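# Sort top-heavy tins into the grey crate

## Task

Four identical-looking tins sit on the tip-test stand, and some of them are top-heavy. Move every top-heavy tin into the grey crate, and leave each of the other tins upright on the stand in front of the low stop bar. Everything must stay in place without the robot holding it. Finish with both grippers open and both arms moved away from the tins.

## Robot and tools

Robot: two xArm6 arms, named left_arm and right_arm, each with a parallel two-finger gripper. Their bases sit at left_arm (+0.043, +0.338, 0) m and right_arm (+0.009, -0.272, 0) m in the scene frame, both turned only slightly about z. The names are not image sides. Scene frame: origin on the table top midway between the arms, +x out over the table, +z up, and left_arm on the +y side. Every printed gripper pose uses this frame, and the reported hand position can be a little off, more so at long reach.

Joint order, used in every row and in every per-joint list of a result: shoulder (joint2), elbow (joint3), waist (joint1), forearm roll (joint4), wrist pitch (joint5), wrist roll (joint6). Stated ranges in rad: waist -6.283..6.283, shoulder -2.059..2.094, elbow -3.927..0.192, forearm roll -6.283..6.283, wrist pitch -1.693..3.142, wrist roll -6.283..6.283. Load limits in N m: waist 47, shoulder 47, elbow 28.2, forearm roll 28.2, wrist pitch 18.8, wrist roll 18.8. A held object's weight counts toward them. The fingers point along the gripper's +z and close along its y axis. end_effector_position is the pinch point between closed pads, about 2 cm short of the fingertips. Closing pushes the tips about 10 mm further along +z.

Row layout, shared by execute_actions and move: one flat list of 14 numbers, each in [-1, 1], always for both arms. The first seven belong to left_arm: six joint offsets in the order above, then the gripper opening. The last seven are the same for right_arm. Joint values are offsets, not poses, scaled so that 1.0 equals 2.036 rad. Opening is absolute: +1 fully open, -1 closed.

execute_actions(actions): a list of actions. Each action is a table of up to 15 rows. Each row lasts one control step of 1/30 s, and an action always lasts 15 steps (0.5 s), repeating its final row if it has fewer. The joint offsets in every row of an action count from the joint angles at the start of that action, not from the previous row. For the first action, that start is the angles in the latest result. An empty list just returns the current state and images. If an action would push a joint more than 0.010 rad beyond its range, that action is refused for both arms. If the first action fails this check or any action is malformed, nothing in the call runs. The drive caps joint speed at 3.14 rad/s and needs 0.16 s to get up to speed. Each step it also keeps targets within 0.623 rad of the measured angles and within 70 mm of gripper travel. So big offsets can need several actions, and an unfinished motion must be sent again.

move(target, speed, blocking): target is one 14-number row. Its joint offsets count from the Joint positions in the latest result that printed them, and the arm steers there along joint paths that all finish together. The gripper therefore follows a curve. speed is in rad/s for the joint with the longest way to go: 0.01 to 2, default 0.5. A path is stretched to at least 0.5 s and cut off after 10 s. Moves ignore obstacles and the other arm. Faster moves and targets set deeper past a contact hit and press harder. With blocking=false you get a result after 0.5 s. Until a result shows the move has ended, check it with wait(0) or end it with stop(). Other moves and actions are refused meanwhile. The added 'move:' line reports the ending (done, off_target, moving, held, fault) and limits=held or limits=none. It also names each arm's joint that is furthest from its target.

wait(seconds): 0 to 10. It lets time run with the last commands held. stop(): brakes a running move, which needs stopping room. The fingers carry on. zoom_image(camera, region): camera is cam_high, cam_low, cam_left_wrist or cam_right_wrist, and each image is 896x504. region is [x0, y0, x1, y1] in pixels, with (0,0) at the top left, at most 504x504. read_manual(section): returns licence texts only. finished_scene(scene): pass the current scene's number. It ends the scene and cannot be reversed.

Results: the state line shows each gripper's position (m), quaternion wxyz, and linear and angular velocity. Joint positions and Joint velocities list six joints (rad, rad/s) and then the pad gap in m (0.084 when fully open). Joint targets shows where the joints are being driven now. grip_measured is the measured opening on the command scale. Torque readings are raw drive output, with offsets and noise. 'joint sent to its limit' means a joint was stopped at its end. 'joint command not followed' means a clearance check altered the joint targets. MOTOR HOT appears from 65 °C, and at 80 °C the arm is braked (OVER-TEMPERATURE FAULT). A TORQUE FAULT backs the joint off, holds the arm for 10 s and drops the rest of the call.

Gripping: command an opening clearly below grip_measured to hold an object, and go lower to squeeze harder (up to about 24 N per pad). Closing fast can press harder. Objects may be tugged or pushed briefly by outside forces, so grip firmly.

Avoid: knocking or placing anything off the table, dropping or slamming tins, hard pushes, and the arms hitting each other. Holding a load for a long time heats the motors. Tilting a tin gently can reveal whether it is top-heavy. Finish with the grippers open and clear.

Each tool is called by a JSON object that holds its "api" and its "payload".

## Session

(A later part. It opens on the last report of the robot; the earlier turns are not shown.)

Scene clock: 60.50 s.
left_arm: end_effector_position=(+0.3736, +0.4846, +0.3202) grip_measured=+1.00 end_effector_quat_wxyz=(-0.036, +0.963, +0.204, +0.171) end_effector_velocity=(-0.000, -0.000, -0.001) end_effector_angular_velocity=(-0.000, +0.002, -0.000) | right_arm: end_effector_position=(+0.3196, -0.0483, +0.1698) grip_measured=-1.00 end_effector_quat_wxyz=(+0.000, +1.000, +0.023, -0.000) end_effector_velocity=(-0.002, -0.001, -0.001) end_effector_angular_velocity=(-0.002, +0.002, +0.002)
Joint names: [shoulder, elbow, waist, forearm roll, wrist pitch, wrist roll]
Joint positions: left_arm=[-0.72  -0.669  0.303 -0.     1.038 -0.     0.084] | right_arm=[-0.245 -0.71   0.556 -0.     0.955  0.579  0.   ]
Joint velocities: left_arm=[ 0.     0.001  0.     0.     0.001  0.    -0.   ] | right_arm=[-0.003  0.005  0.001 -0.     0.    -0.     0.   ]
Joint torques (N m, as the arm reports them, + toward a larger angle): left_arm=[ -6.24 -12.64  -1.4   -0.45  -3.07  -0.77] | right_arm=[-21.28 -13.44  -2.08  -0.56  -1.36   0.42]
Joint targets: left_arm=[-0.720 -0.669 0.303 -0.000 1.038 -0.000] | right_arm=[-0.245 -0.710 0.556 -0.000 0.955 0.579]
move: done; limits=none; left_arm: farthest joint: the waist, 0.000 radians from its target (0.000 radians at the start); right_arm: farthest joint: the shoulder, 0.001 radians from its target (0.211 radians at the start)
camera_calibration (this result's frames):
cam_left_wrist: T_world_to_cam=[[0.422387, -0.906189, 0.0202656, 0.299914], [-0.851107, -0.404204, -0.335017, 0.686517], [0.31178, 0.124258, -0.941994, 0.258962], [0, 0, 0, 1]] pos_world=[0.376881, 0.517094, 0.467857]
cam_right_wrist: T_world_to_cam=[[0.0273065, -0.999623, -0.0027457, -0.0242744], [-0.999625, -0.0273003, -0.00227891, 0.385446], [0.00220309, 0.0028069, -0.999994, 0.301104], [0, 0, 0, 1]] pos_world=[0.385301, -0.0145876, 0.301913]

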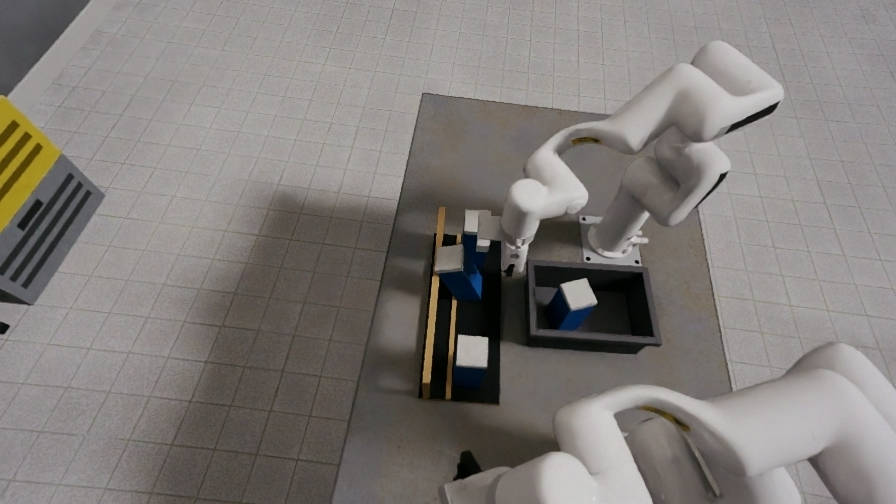

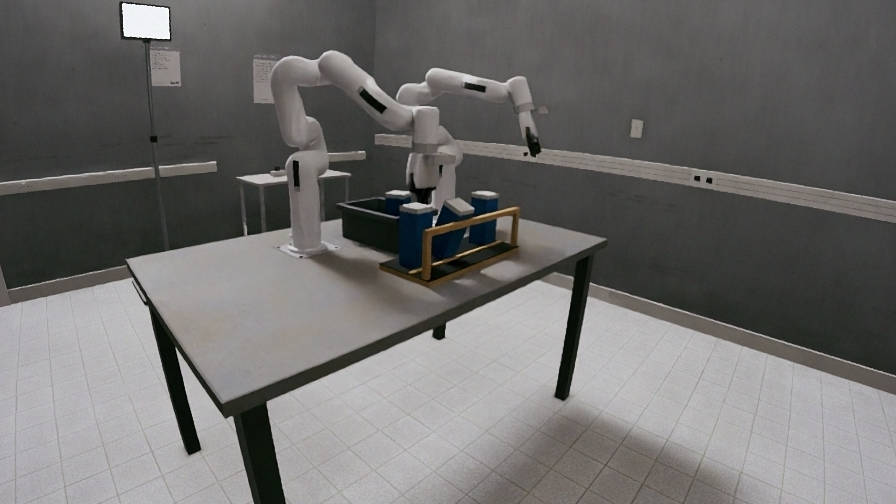

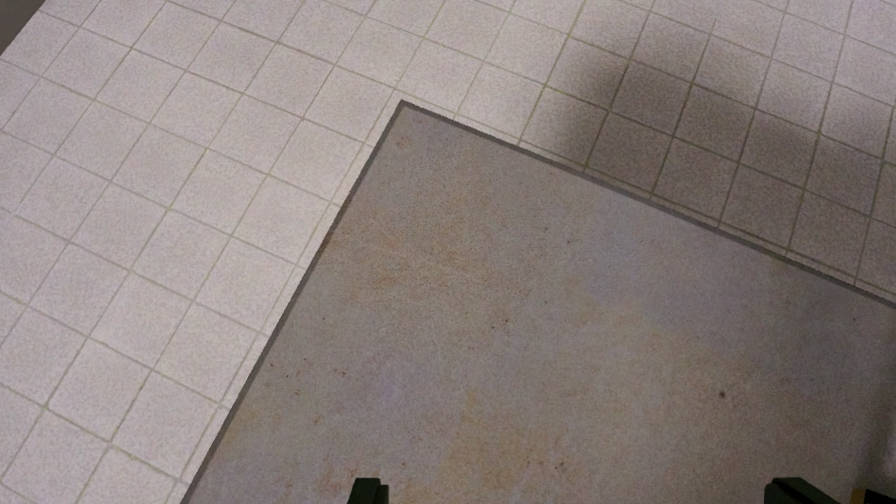

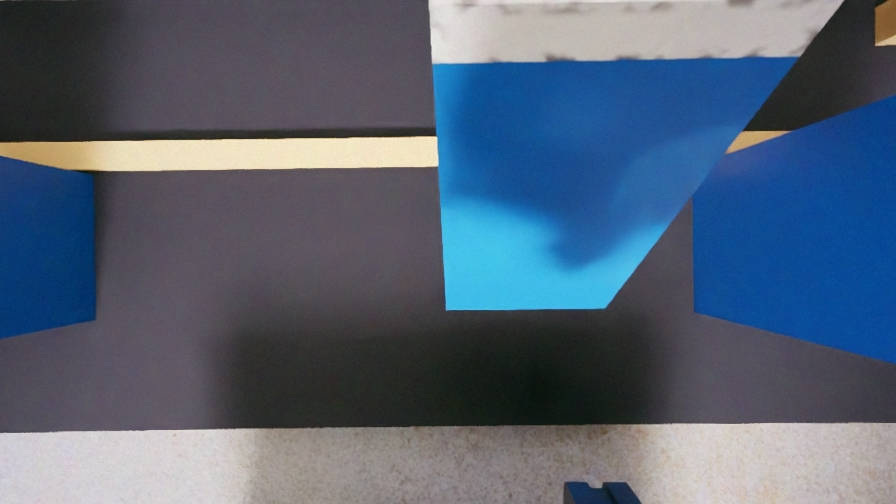

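{"api": "move", "payload": {"target": [0,0,0,0,0,0,1, 0.1076,-0.1126,-0.039,0,0.005,-0.039,0.8], "speed": 0.25}}

{"api": "move", "payload": {"target": [0,0,0,0,0,0,1, 0.0741,-0.0967,-0.0256,0,0.0226,-0.0256,0.8], "speed": 0.25}}

{"api": "move", "payload": {"target": [0,0,0,0,0,0,1, 0,0,0,0,0,0,-0.2]}}

{"api": "move", "payload": {"target": [0,0,0,0,0,0,1, -0.0109,-0.2921,0,0,0.303,0,-0.2], "speed": 0.5}}

{"api": "move", "payload": {"target": [0,0,0,0,0,0,1, -0.5771,0.5602,0.4754,0,-0.1893,-0.2198,-0.2], "speed": 0.8}}

Scene clock: 65.33 s.
left_arm: end_effector_position=(+0.3736, +0.4846, +0.3202) grip_measured=+1.00 end_effector_quat_wxyz=(-0.036, +0.963, +0.204, +0.171) end_effector_velocity=(-0.000, -0.000, -0.001) end_effector_angular_velocity=(-0.000, +0.001, +0.000) | right_arm: end_effector_position=(+0.3915, -0.0401, +0.1699) grip_measured=+0.80 end_effector_quat_wxyz=(+0.000, +1.000, +0.023, -0.000) end_effector_velocity=(+0.001, +0.000, -0.000) end_effector_angular_velocity=(+0.000, +0.000, -0.000)
Joint names: [shoulder, elbow, waist, forearm roll, wrist pitch, wrist roll]
Joint positions: left_arm=[-0.72  -0.669  0.303 -0.     1.038 -0.     0.084] | right_arm=[-0.026 -0.939  0.477 -0.     0.966  0.5    0.077]
Joint velocities: left_arm=[-0.     0.002 -0.     0.    -0.001 -0.    -0.   ] | right_arm=[ 0.003 -0.002 -0.001  0.    -0.001 -0.001 -0.   ]
Joint torques (N m, as the arm reports them, + toward a larger angle): left_arm=[ -5.98 -12.67  -1.92  -0.58  -2.92  -0.91] | right_arm=[-27.44 -13.46  -2.09  -0.49  -1.3    0.48]
Joint targets: left_arm=[-0.720 -0.669 0.303 -0.000 1.038 -0.000] | right_arm=[-0.026 -0.939 0.477 -0.000 0.966 0.500]
move: done; limits=none; left_arm: farthest joint: the waist, 0.000 radians from its target (0.000 radians at the start); right_arm: farthest joint: the waist, 0.000 radians from its target (0.080 radians at the start)
camera_calibration (this result's frames):
cam_left_wrist: T_world_to_cam=[[0.422387, -0.906189, 0.0202655, 0.299914], [-0.851107, -0.404204, -0.335017, 0.686517], [0.31178, 0.124258, -0.941994, 0.258962], [0, 0, 0, 1]] pos_world=[0.376881, 0.517094, 0.467857]
cam_right_wrist: T_world_to_cam=[[0.0273884, -0.999621, -0.00282012, -0.0180972], [-0.999622, -0.027382, -0.00228831, 0.457515], [0.00221022, 0.00288173, -0.999993, 0.301066], [0, 0, 0, 1]] pos_world=[0.457172, -0.00643029, 0.30206]

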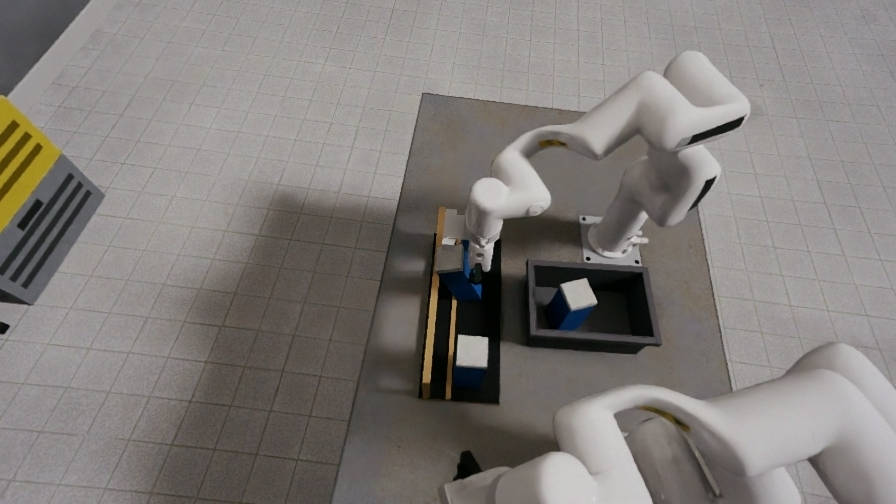

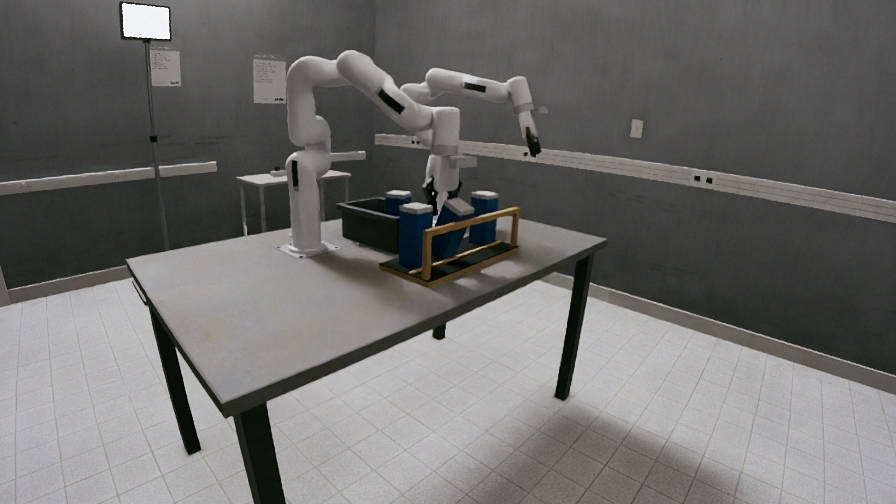

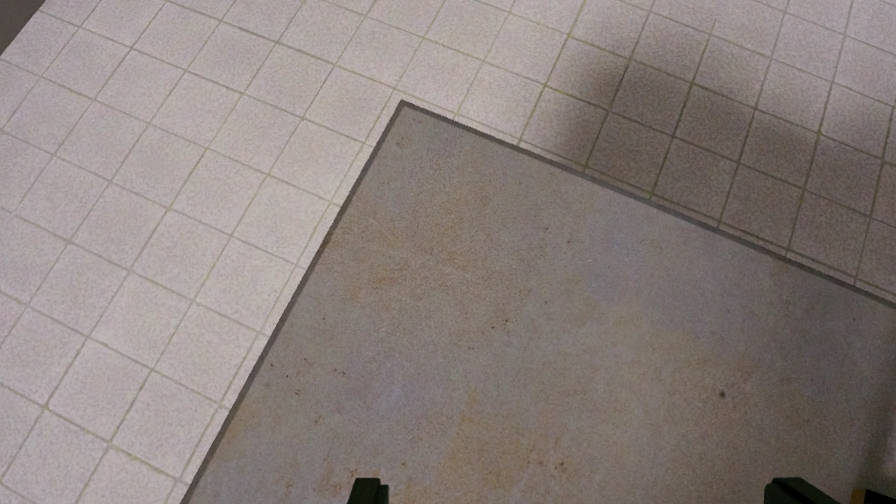

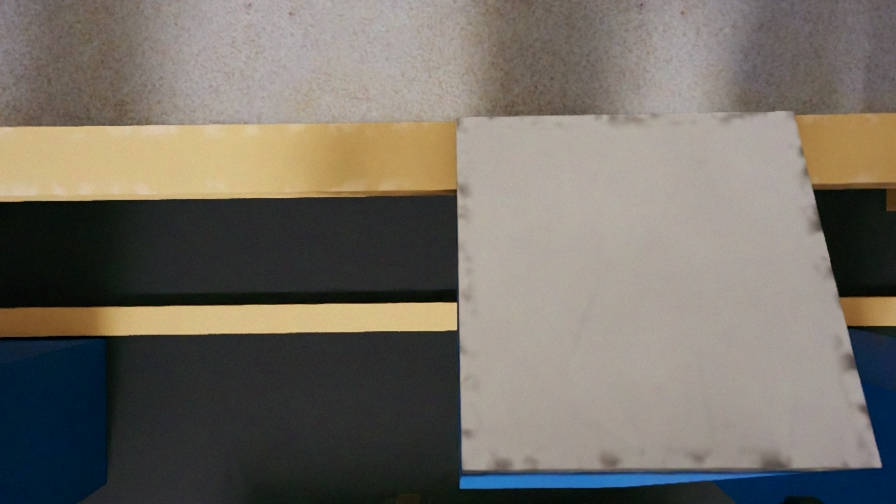

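Scene clock: 66.67 s.
left_arm: end_effector_position=(+0.3736, +0.4846, +0.3202) grip_measured=+1.00 end_effector_quat_wxyz=(-0.036, +0.963, +0.204, +0.171) end_effector_velocity=(+0.000, -0.000, -0.001) end_effector_angular_velocity=(-0.000, +0.001, -0.001) | right_arm: end_effector_position=(+0.4454, -0.0375, +0.1749) grip_measured=+0.80 end_effector_quat_wxyz=(+0.000, +1.000, +0.023, -0.000) end_effector_velocity=(+0.000, +0.000, -0.001) end_effector_angular_velocity=(-0.001, +0.002, +0.002)
Joint names: [shoulder, elbow, waist, forearm roll, wrist pitch, wrist roll]
Joint positions: left_arm=[-0.72  -0.669  0.303 -0.     1.038 -0.     0.084] | right_arm=[ 0.125 -1.135  0.425 -0.     1.012  0.448  0.077]
Joint velocities: left_arm=[ 0.001  0.001 -0.    -0.    -0.001  0.    -0.   ] | right_arm=[ 0.003 -0.002  0.001 -0.     0.001 -0.001 -0.   ]
Joint torques (N m, as the arm reports them, + toward a larger angle): left_arm=[ -6.08 -12.73  -1.84  -0.7   -2.97  -1.  ] | right_arm=[-31.4  -13.64  -2.18  -0.51  -1.33   0.45]
Joint targets: left_arm=[-0.720 -0.669 0.303 -0.000 1.038 -0.000] | right_arm=[0.125 -1.136 0.425 -0.000 1.012 0.448]
move: done; limits=none; left_arm: farthest joint: the waist, 0.000 radians from its target (0.000 radians at the start); right_arm: farthest joint: the waist, 0.000 radians from its target (0.052 radians at the start)
camera_calibration (this result's frames):
cam_left_wrist: T_world_to_cam=[[0.422387, -0.906189, 0.0202655, 0.299914], [-0.851107, -0.404204, -0.335017, 0.686517], [0.31178, 0.124258, -0.941994, 0.258962], [0, 0, 0, 1]] pos_world=[0.376881, 0.517094, 0.467857]
cam_right_wrist: T_world_to_cam=[[0.0274593, -0.999619, -0.00285667, -0.0170129], [-0.999621, -0.0274528, -0.00227892, 0.51143], [0.00219963, 0.00291816, -0.999993, 0.305914], [0, 0, 0, 1]] pos_world=[0.51103, -0.00385894, 0.307029]

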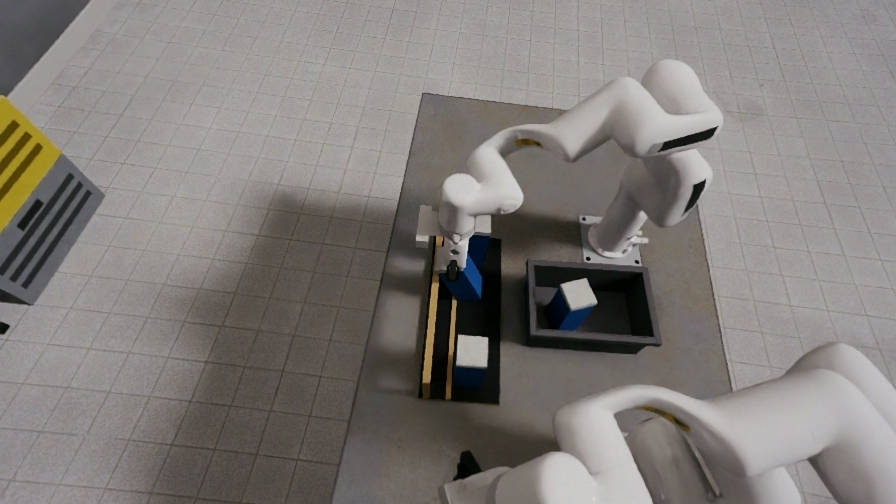

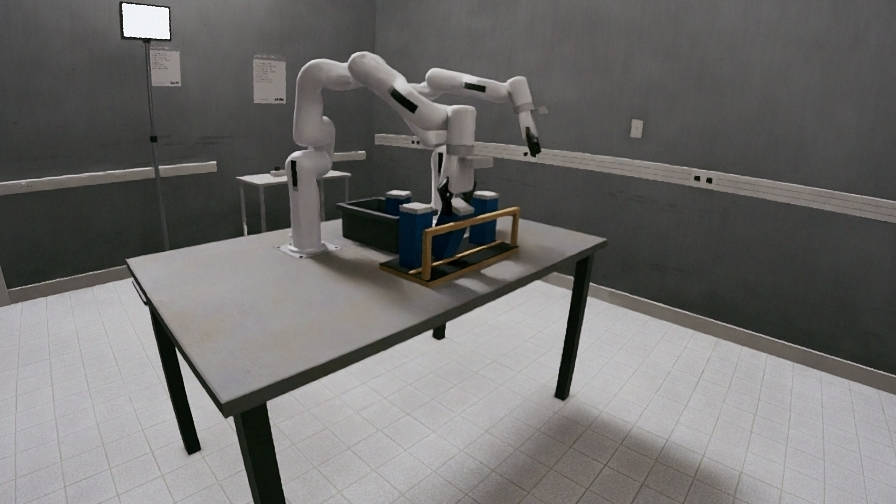

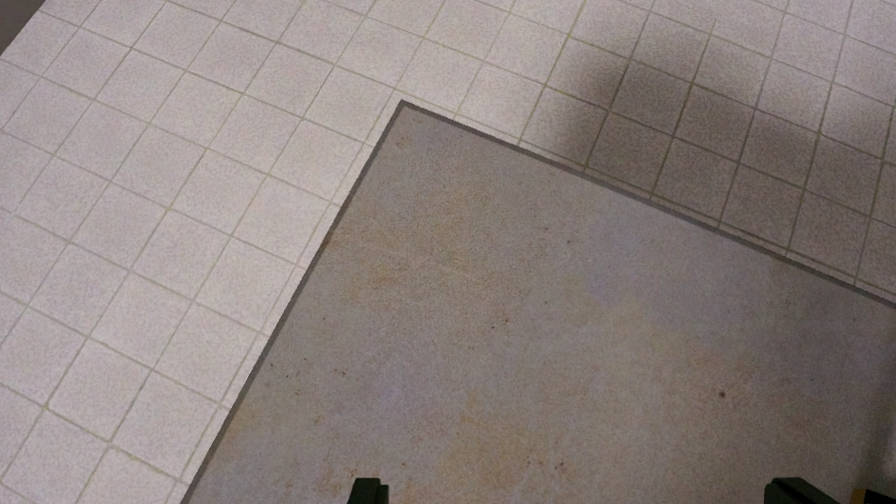

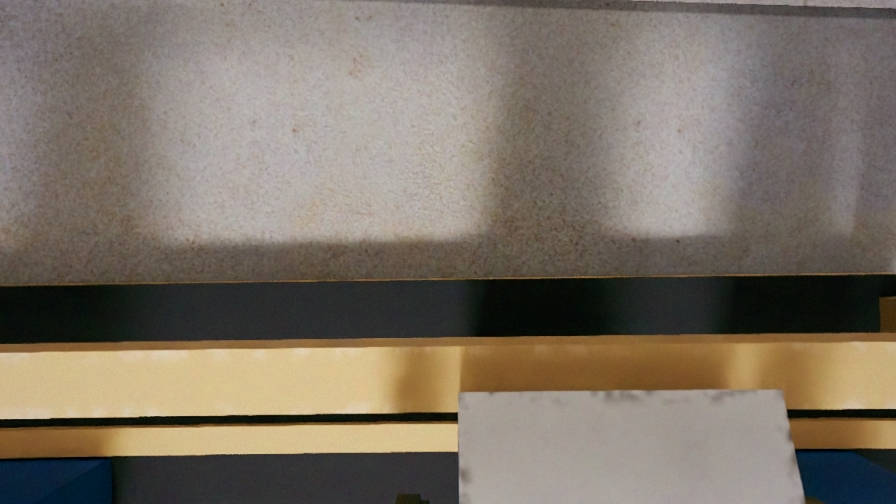

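Scene clock: 67.17 s.
left_arm: end_effector_position=(+0.3736, +0.4846, +0.3202) grip_measured=+1.00 end_effector_quat_wxyz=(-0.036, +0.963, +0.204, +0.171) end_effector_velocity=(+0.000, +0.000, +0.001) end_effector_angular_velocity=(+0.001, -0.002, +0.000) | right_arm: end_effector_position=(+0.4454, -0.0375, +0.1750) grip_measured=+0.47 end_effector_quat_wxyz=(+0.000, +1.000, +0.023, -0.000) end_effector_velocity=(+0.001, -0.000, +0.001) end_effector_angular_velocity=(+0.001, -0.003, -0.001)
Joint names: [shoulder, elbow, waist, forearm roll, wrist pitch, wrist roll]
Joint positions: left_arm=[-0.72  -0.669  0.303 -0.     1.038 -0.     0.084] | right_arm=[ 0.124 -1.136  0.425 -0.     1.012  0.448  0.064]
Joint velocities: left_arm=[-0.    -0.001  0.    -0.    -0.001 -0.    -0.   ] | right_arm=[-0.001 -0.001 -0.001 -0.    -0.001  0.     0.   ]
Joint torques (N m, as the arm reports them, + toward a larger angle): left_arm=[ -6.04 -12.63  -1.78  -0.58  -2.83  -0.77] | right_arm=[-30.56 -13.41  -2.14  -0.6   -1.57   0.53]
Joint targets: left_arm=[-0.720 -0.669 0.303 -0.000 1.038 -0.000] | right_arm=[0.125 -1.135 0.425 -0.000 1.012 0.448]
move: done; limits=none; left_arm: farthest joint: the waist, 0.000 radians from its target (0.000 radians at the start); right_arm: farthest joint: the shoulder, 0.001 radians from its target (0.000 radians at the start)
camera_calibration (this result's frames):
cam_left_wrist: T_world_to_cam=[[0.422387, -0.906189, 0.0202656, 0.299914], [-0.851107, -0.404204, -0.335016, 0.686517], [0.31178, 0.124258, -0.941994, 0.258962], [0, 0, 0, 1]] pos_world=[0.376881, 0.517094, 0.467857]
cam_right_wrist: T_world_to_cam=[[0.0275055, -0.999617, -0.002903, -0.0170137], [-0.999619, -0.0274986, -0.00239291, 0.51146], [0.00231216, 0.00296772, -0.999993, 0.30596], [0, 0, 0, 1]] pos_world=[0.511025, -0.00385073, 0.307133]

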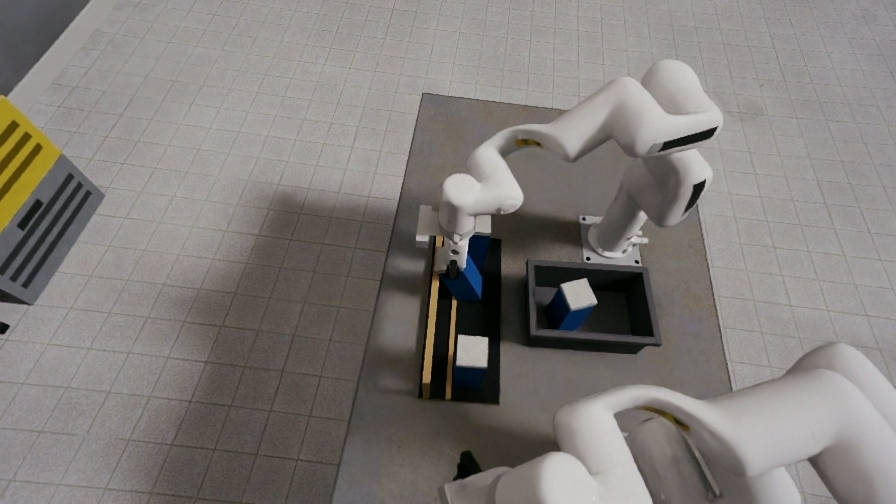

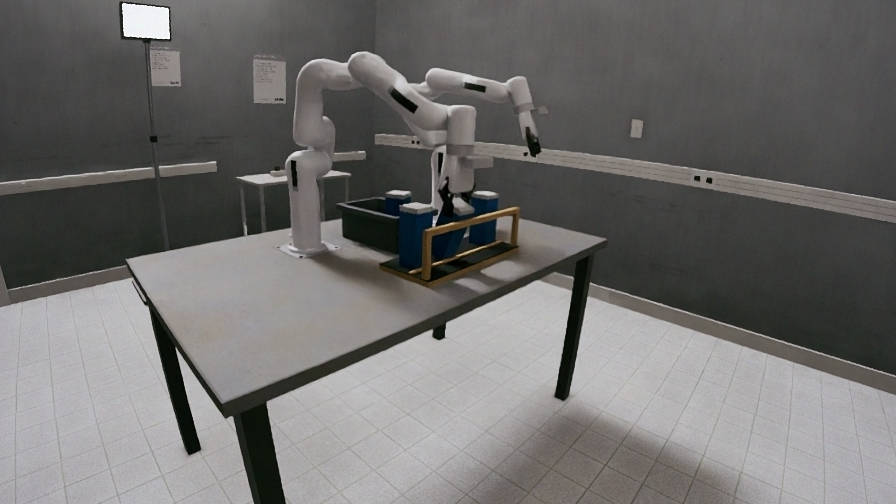

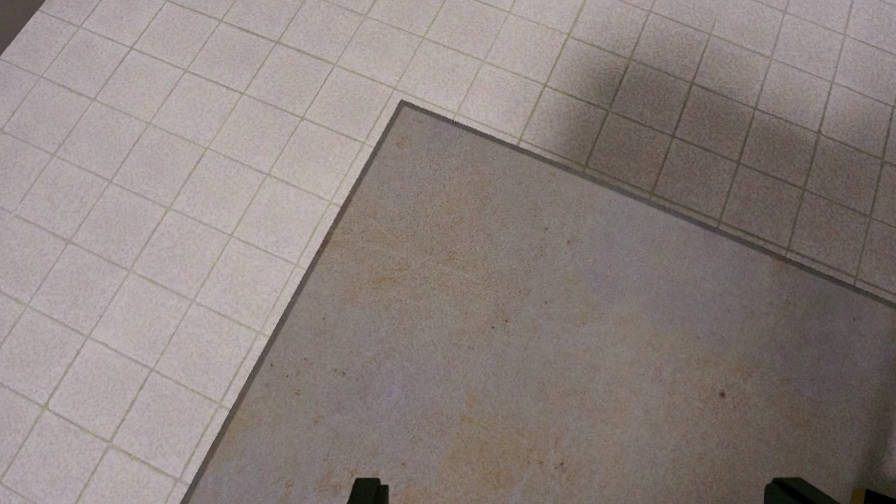

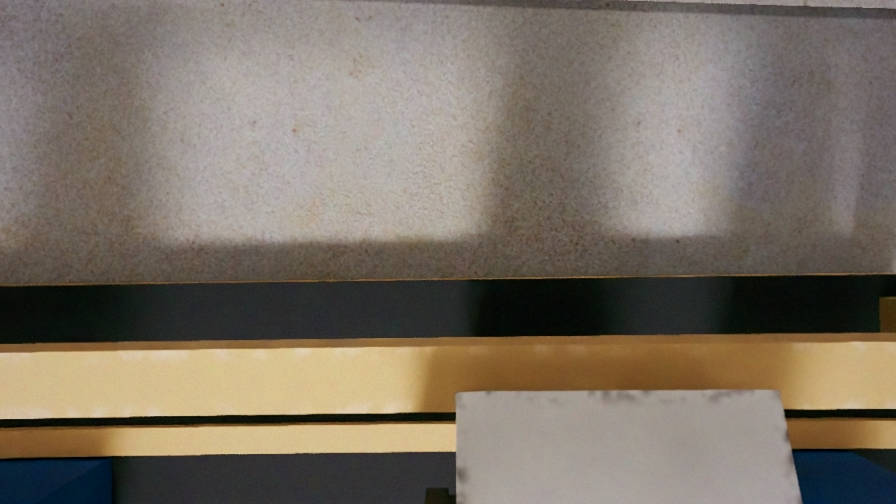

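Scene clock: 69.10 s.
left_arm: end_effector_position=(+0.3736, +0.4846, +0.3202) grip_measured=+1.00 end_effector_quat_wxyz=(-0.036, +0.963, +0.204, +0.171) end_effector_velocity=(-0.000, -0.000, -0.000) end_effector_angular_velocity=(-0.000, +0.001, -0.000) | right_arm: end_effector_position=(+0.4454, -0.0375, +0.3898) grip_measured=+0.47 end_effector_quat_wxyz=(+0.000, +1.000, +0.023, -0.000) end_effector_velocity=(-0.000, +0.000, -0.000) end_effector_angular_velocity=(-0.001, +0.003, +0.000)
Joint names: [shoulder, elbow, waist, forearm roll, wrist pitch, wrist roll]
Joint positions: left_arm=[-0.72  -0.669  0.303 -0.     1.038 -0.     0.084] | right_arm=[ 0.102 -1.73   0.425 -0.     1.628  0.448  0.064]
Joint velocities: left_arm=[-0.    -0.    -0.    -0.     0.001  0.     0.   ] | right_arm=[ 0.001 -0.001  0.     0.     0.003 -0.    -0.   ]
Joint torques (N m, as the arm reports them, + toward a larger angle): left_arm=[ -6.09 -12.64  -1.75  -0.66  -2.93  -0.83] | right_arm=[-32.66 -14.65  -2.06  -0.61  -1.51   0.41]
Joint targets: left_arm=[-0.720 -0.669 0.303 -0.000 1.038 -0.000] | right_arm=[0.102 -1.730 0.425 -0.000 1.629 0.448]
move: done; limits=none; left_arm: farthest joint: the waist, 0.000 radians from its target (0.000 radians at the start); right_arm: farthest joint: the shoulder, 0.001 radians from its target (0.023 radians at the start)
camera_calibration (this result's frames):
cam_left_wrist: T_world_to_cam=[[0.422387, -0.906189, 0.0202656, 0.299914], [-0.851107, -0.404204, -0.335016, 0.686517], [0.31178, 0.124258, -0.941994, 0.258962], [0, 0, 0, 1]] pos_world=[0.376881, 0.517094, 0.467857]
cam_right_wrist: T_world_to_cam=[[0.0274673, -0.999619, -0.00273992, -0.0164488], [-0.999621, -0.0274617, -0.0020864, 0.511841], [0.00201036, 0.00279619, -0.999994, 0.520875], [0, 0, 0, 1]] pos_world=[0.511051, -0.00384297, 0.521895]

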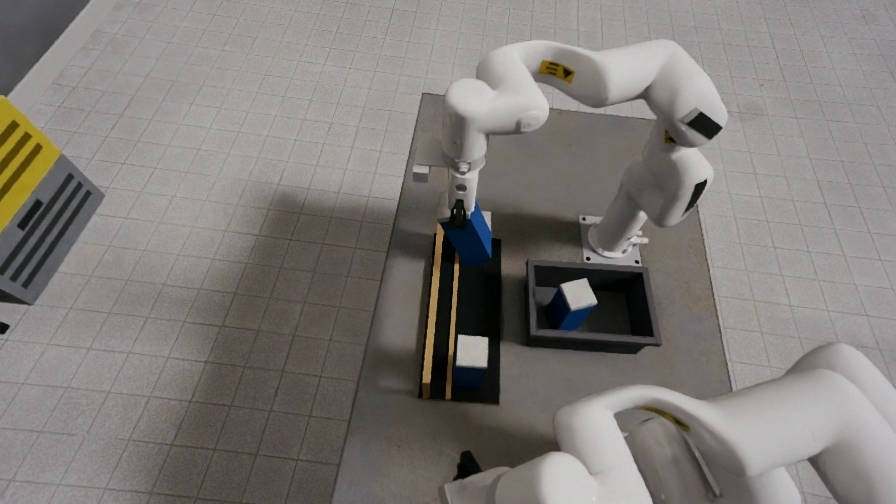

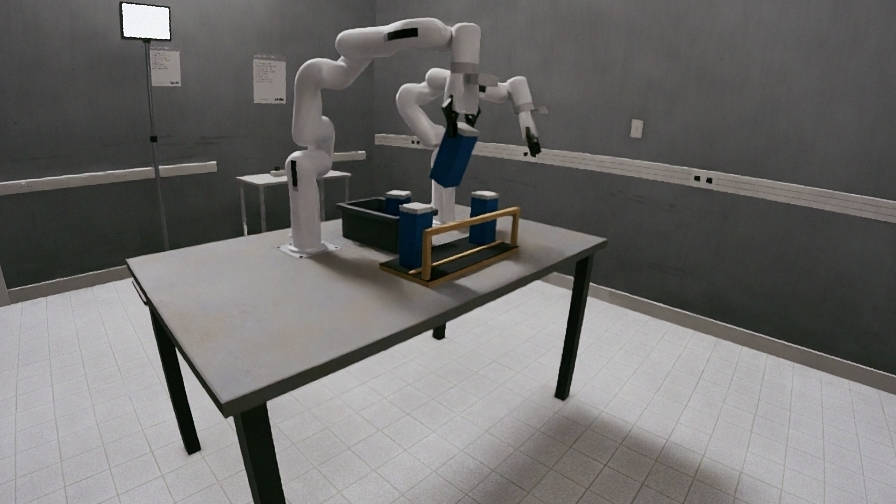

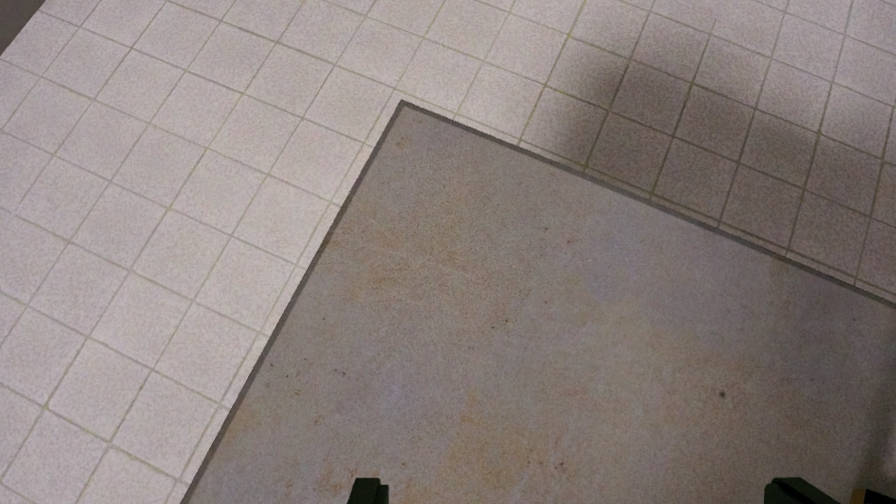

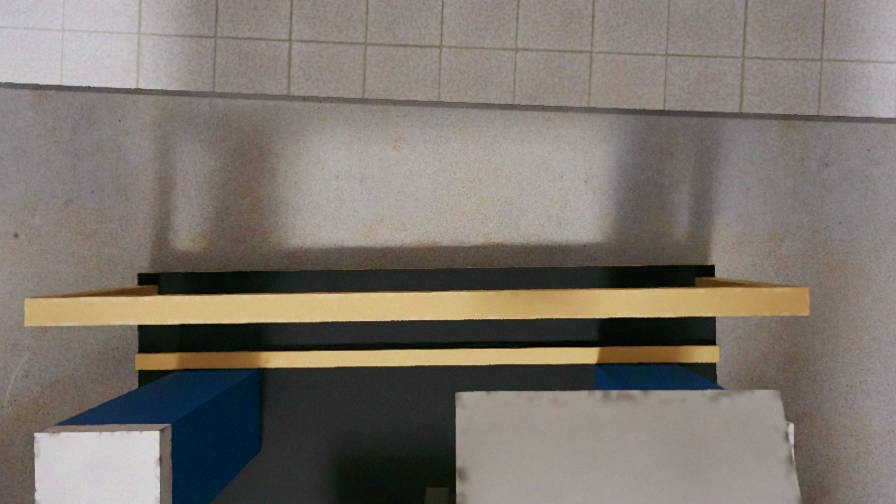

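Scene clock: 71.30 s.
left_arm: end_effector_position=(+0.3736, +0.4846, +0.3202) grip_measured=+1.00 end_effector_quat_wxyz=(-0.036, +0.963, +0.204, +0.171) end_effector_velocity=(+0.000, -0.000, -0.000) end_effector_angular_velocity=(-0.000, +0.000, -0.000) | right_arm: end_effector_position=(+0.0398, +0.0074, +0.3595) grip_measured=+0.47 end_effector_quat_wxyz=(-0.139, +0.729, +0.653, +0.155) end_effector_velocity=(-0.001, -0.000, -0.001) end_effector_angular_velocity=(-0.001, -0.001, +0.005)
Joint names: [shoulder, elbow, waist, forearm roll, wrist pitch, wrist roll]
Joint positions: left_arm=[-0.72  -0.669  0.303 -0.     1.038 -0.     0.084] | right_arm=[-1.072 -0.59   1.392 -0.     1.243  0.     0.064]
Joint velocities: left_arm=[-0.     0.001 -0.    -0.    -0.    -0.    -0.   ] | right_arm=[-0.002  0.003  0.004 -0.     0.    -0.001  0.   ]
Joint torques (N m, as the arm reports them, + toward a larger angle): left_arm=[ -5.98 -12.63  -1.56  -0.54  -3.01  -0.73] | right_arm=[ -3.63 -15.27  -2.01  -0.51  -2.31   0.47]
Joint targets: left_arm=[-0.720 -0.669 0.303 -0.000 1.038 -0.000] | right_arm=[-1.072 -0.589 1.393 -0.000 1.243 0.000]
move: done; limits=none; left_arm: farthest joint: the waist, 0.000 radians from its target (0.000 radians at the start); right_arm: farthest joint: the shoulder, 0.001 radians from its target (1.175 radians at the start)
camera_calibration (this result's frames):
cam_left_wrist: T_world_to_cam=[[0.422387, -0.906189, 0.0202656, 0.299914], [-0.851107, -0.404204, -0.335016, 0.686517], [0.31178, 0.124258, -0.941994, 0.258962], [0, 0, 0, 1]] pos_world=[0.376881, 0.517094, 0.467857]
cam_right_wrist: T_world_to_cam=[[0.99206, -0.125331, -0.0104776, -0.00251457], [-0.118619, -0.904731, -0.409134, 0.225384], [0.0417976, 0.407128, -0.912414, 0.45525], [0, 0, 0, 1]] pos_world=[0.0102011, 0.0182517, 0.507562]

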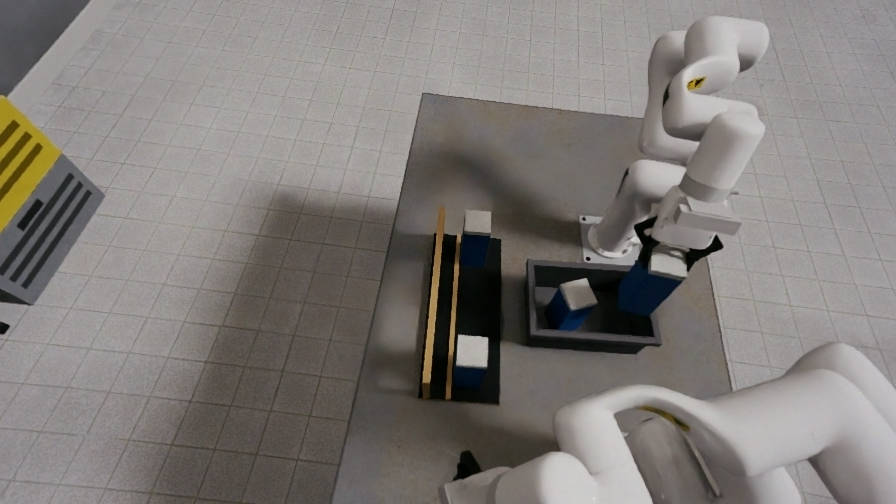

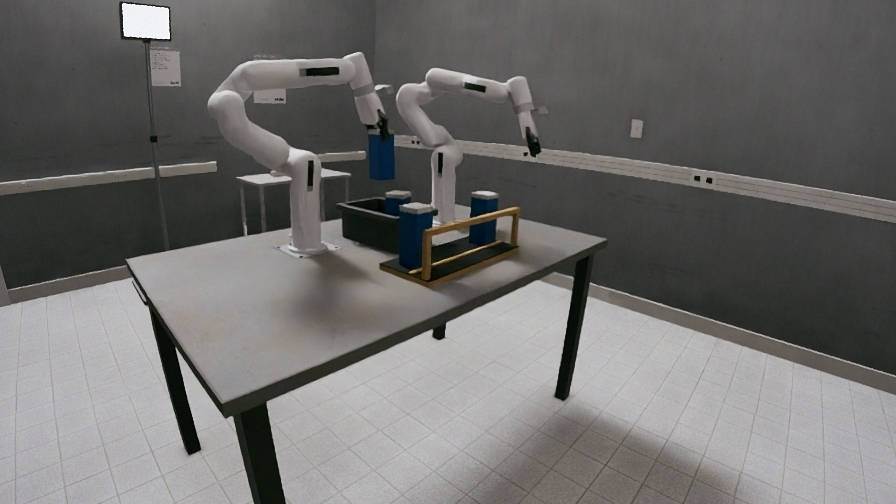

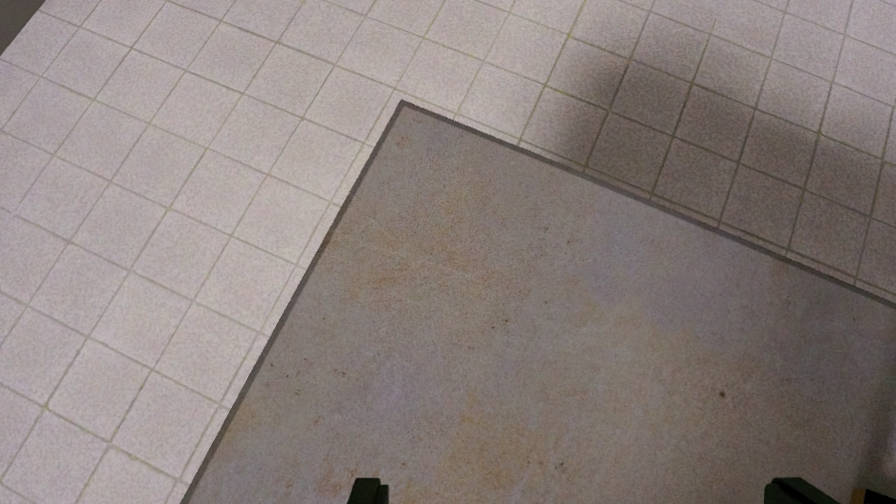

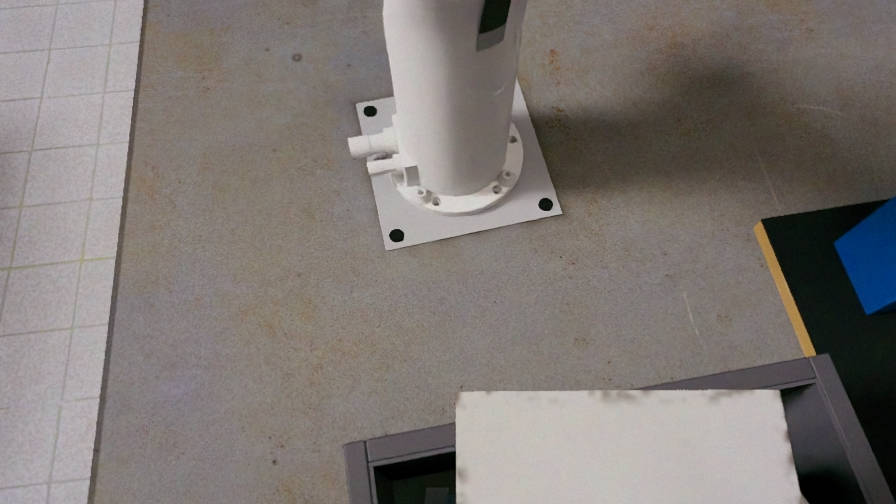

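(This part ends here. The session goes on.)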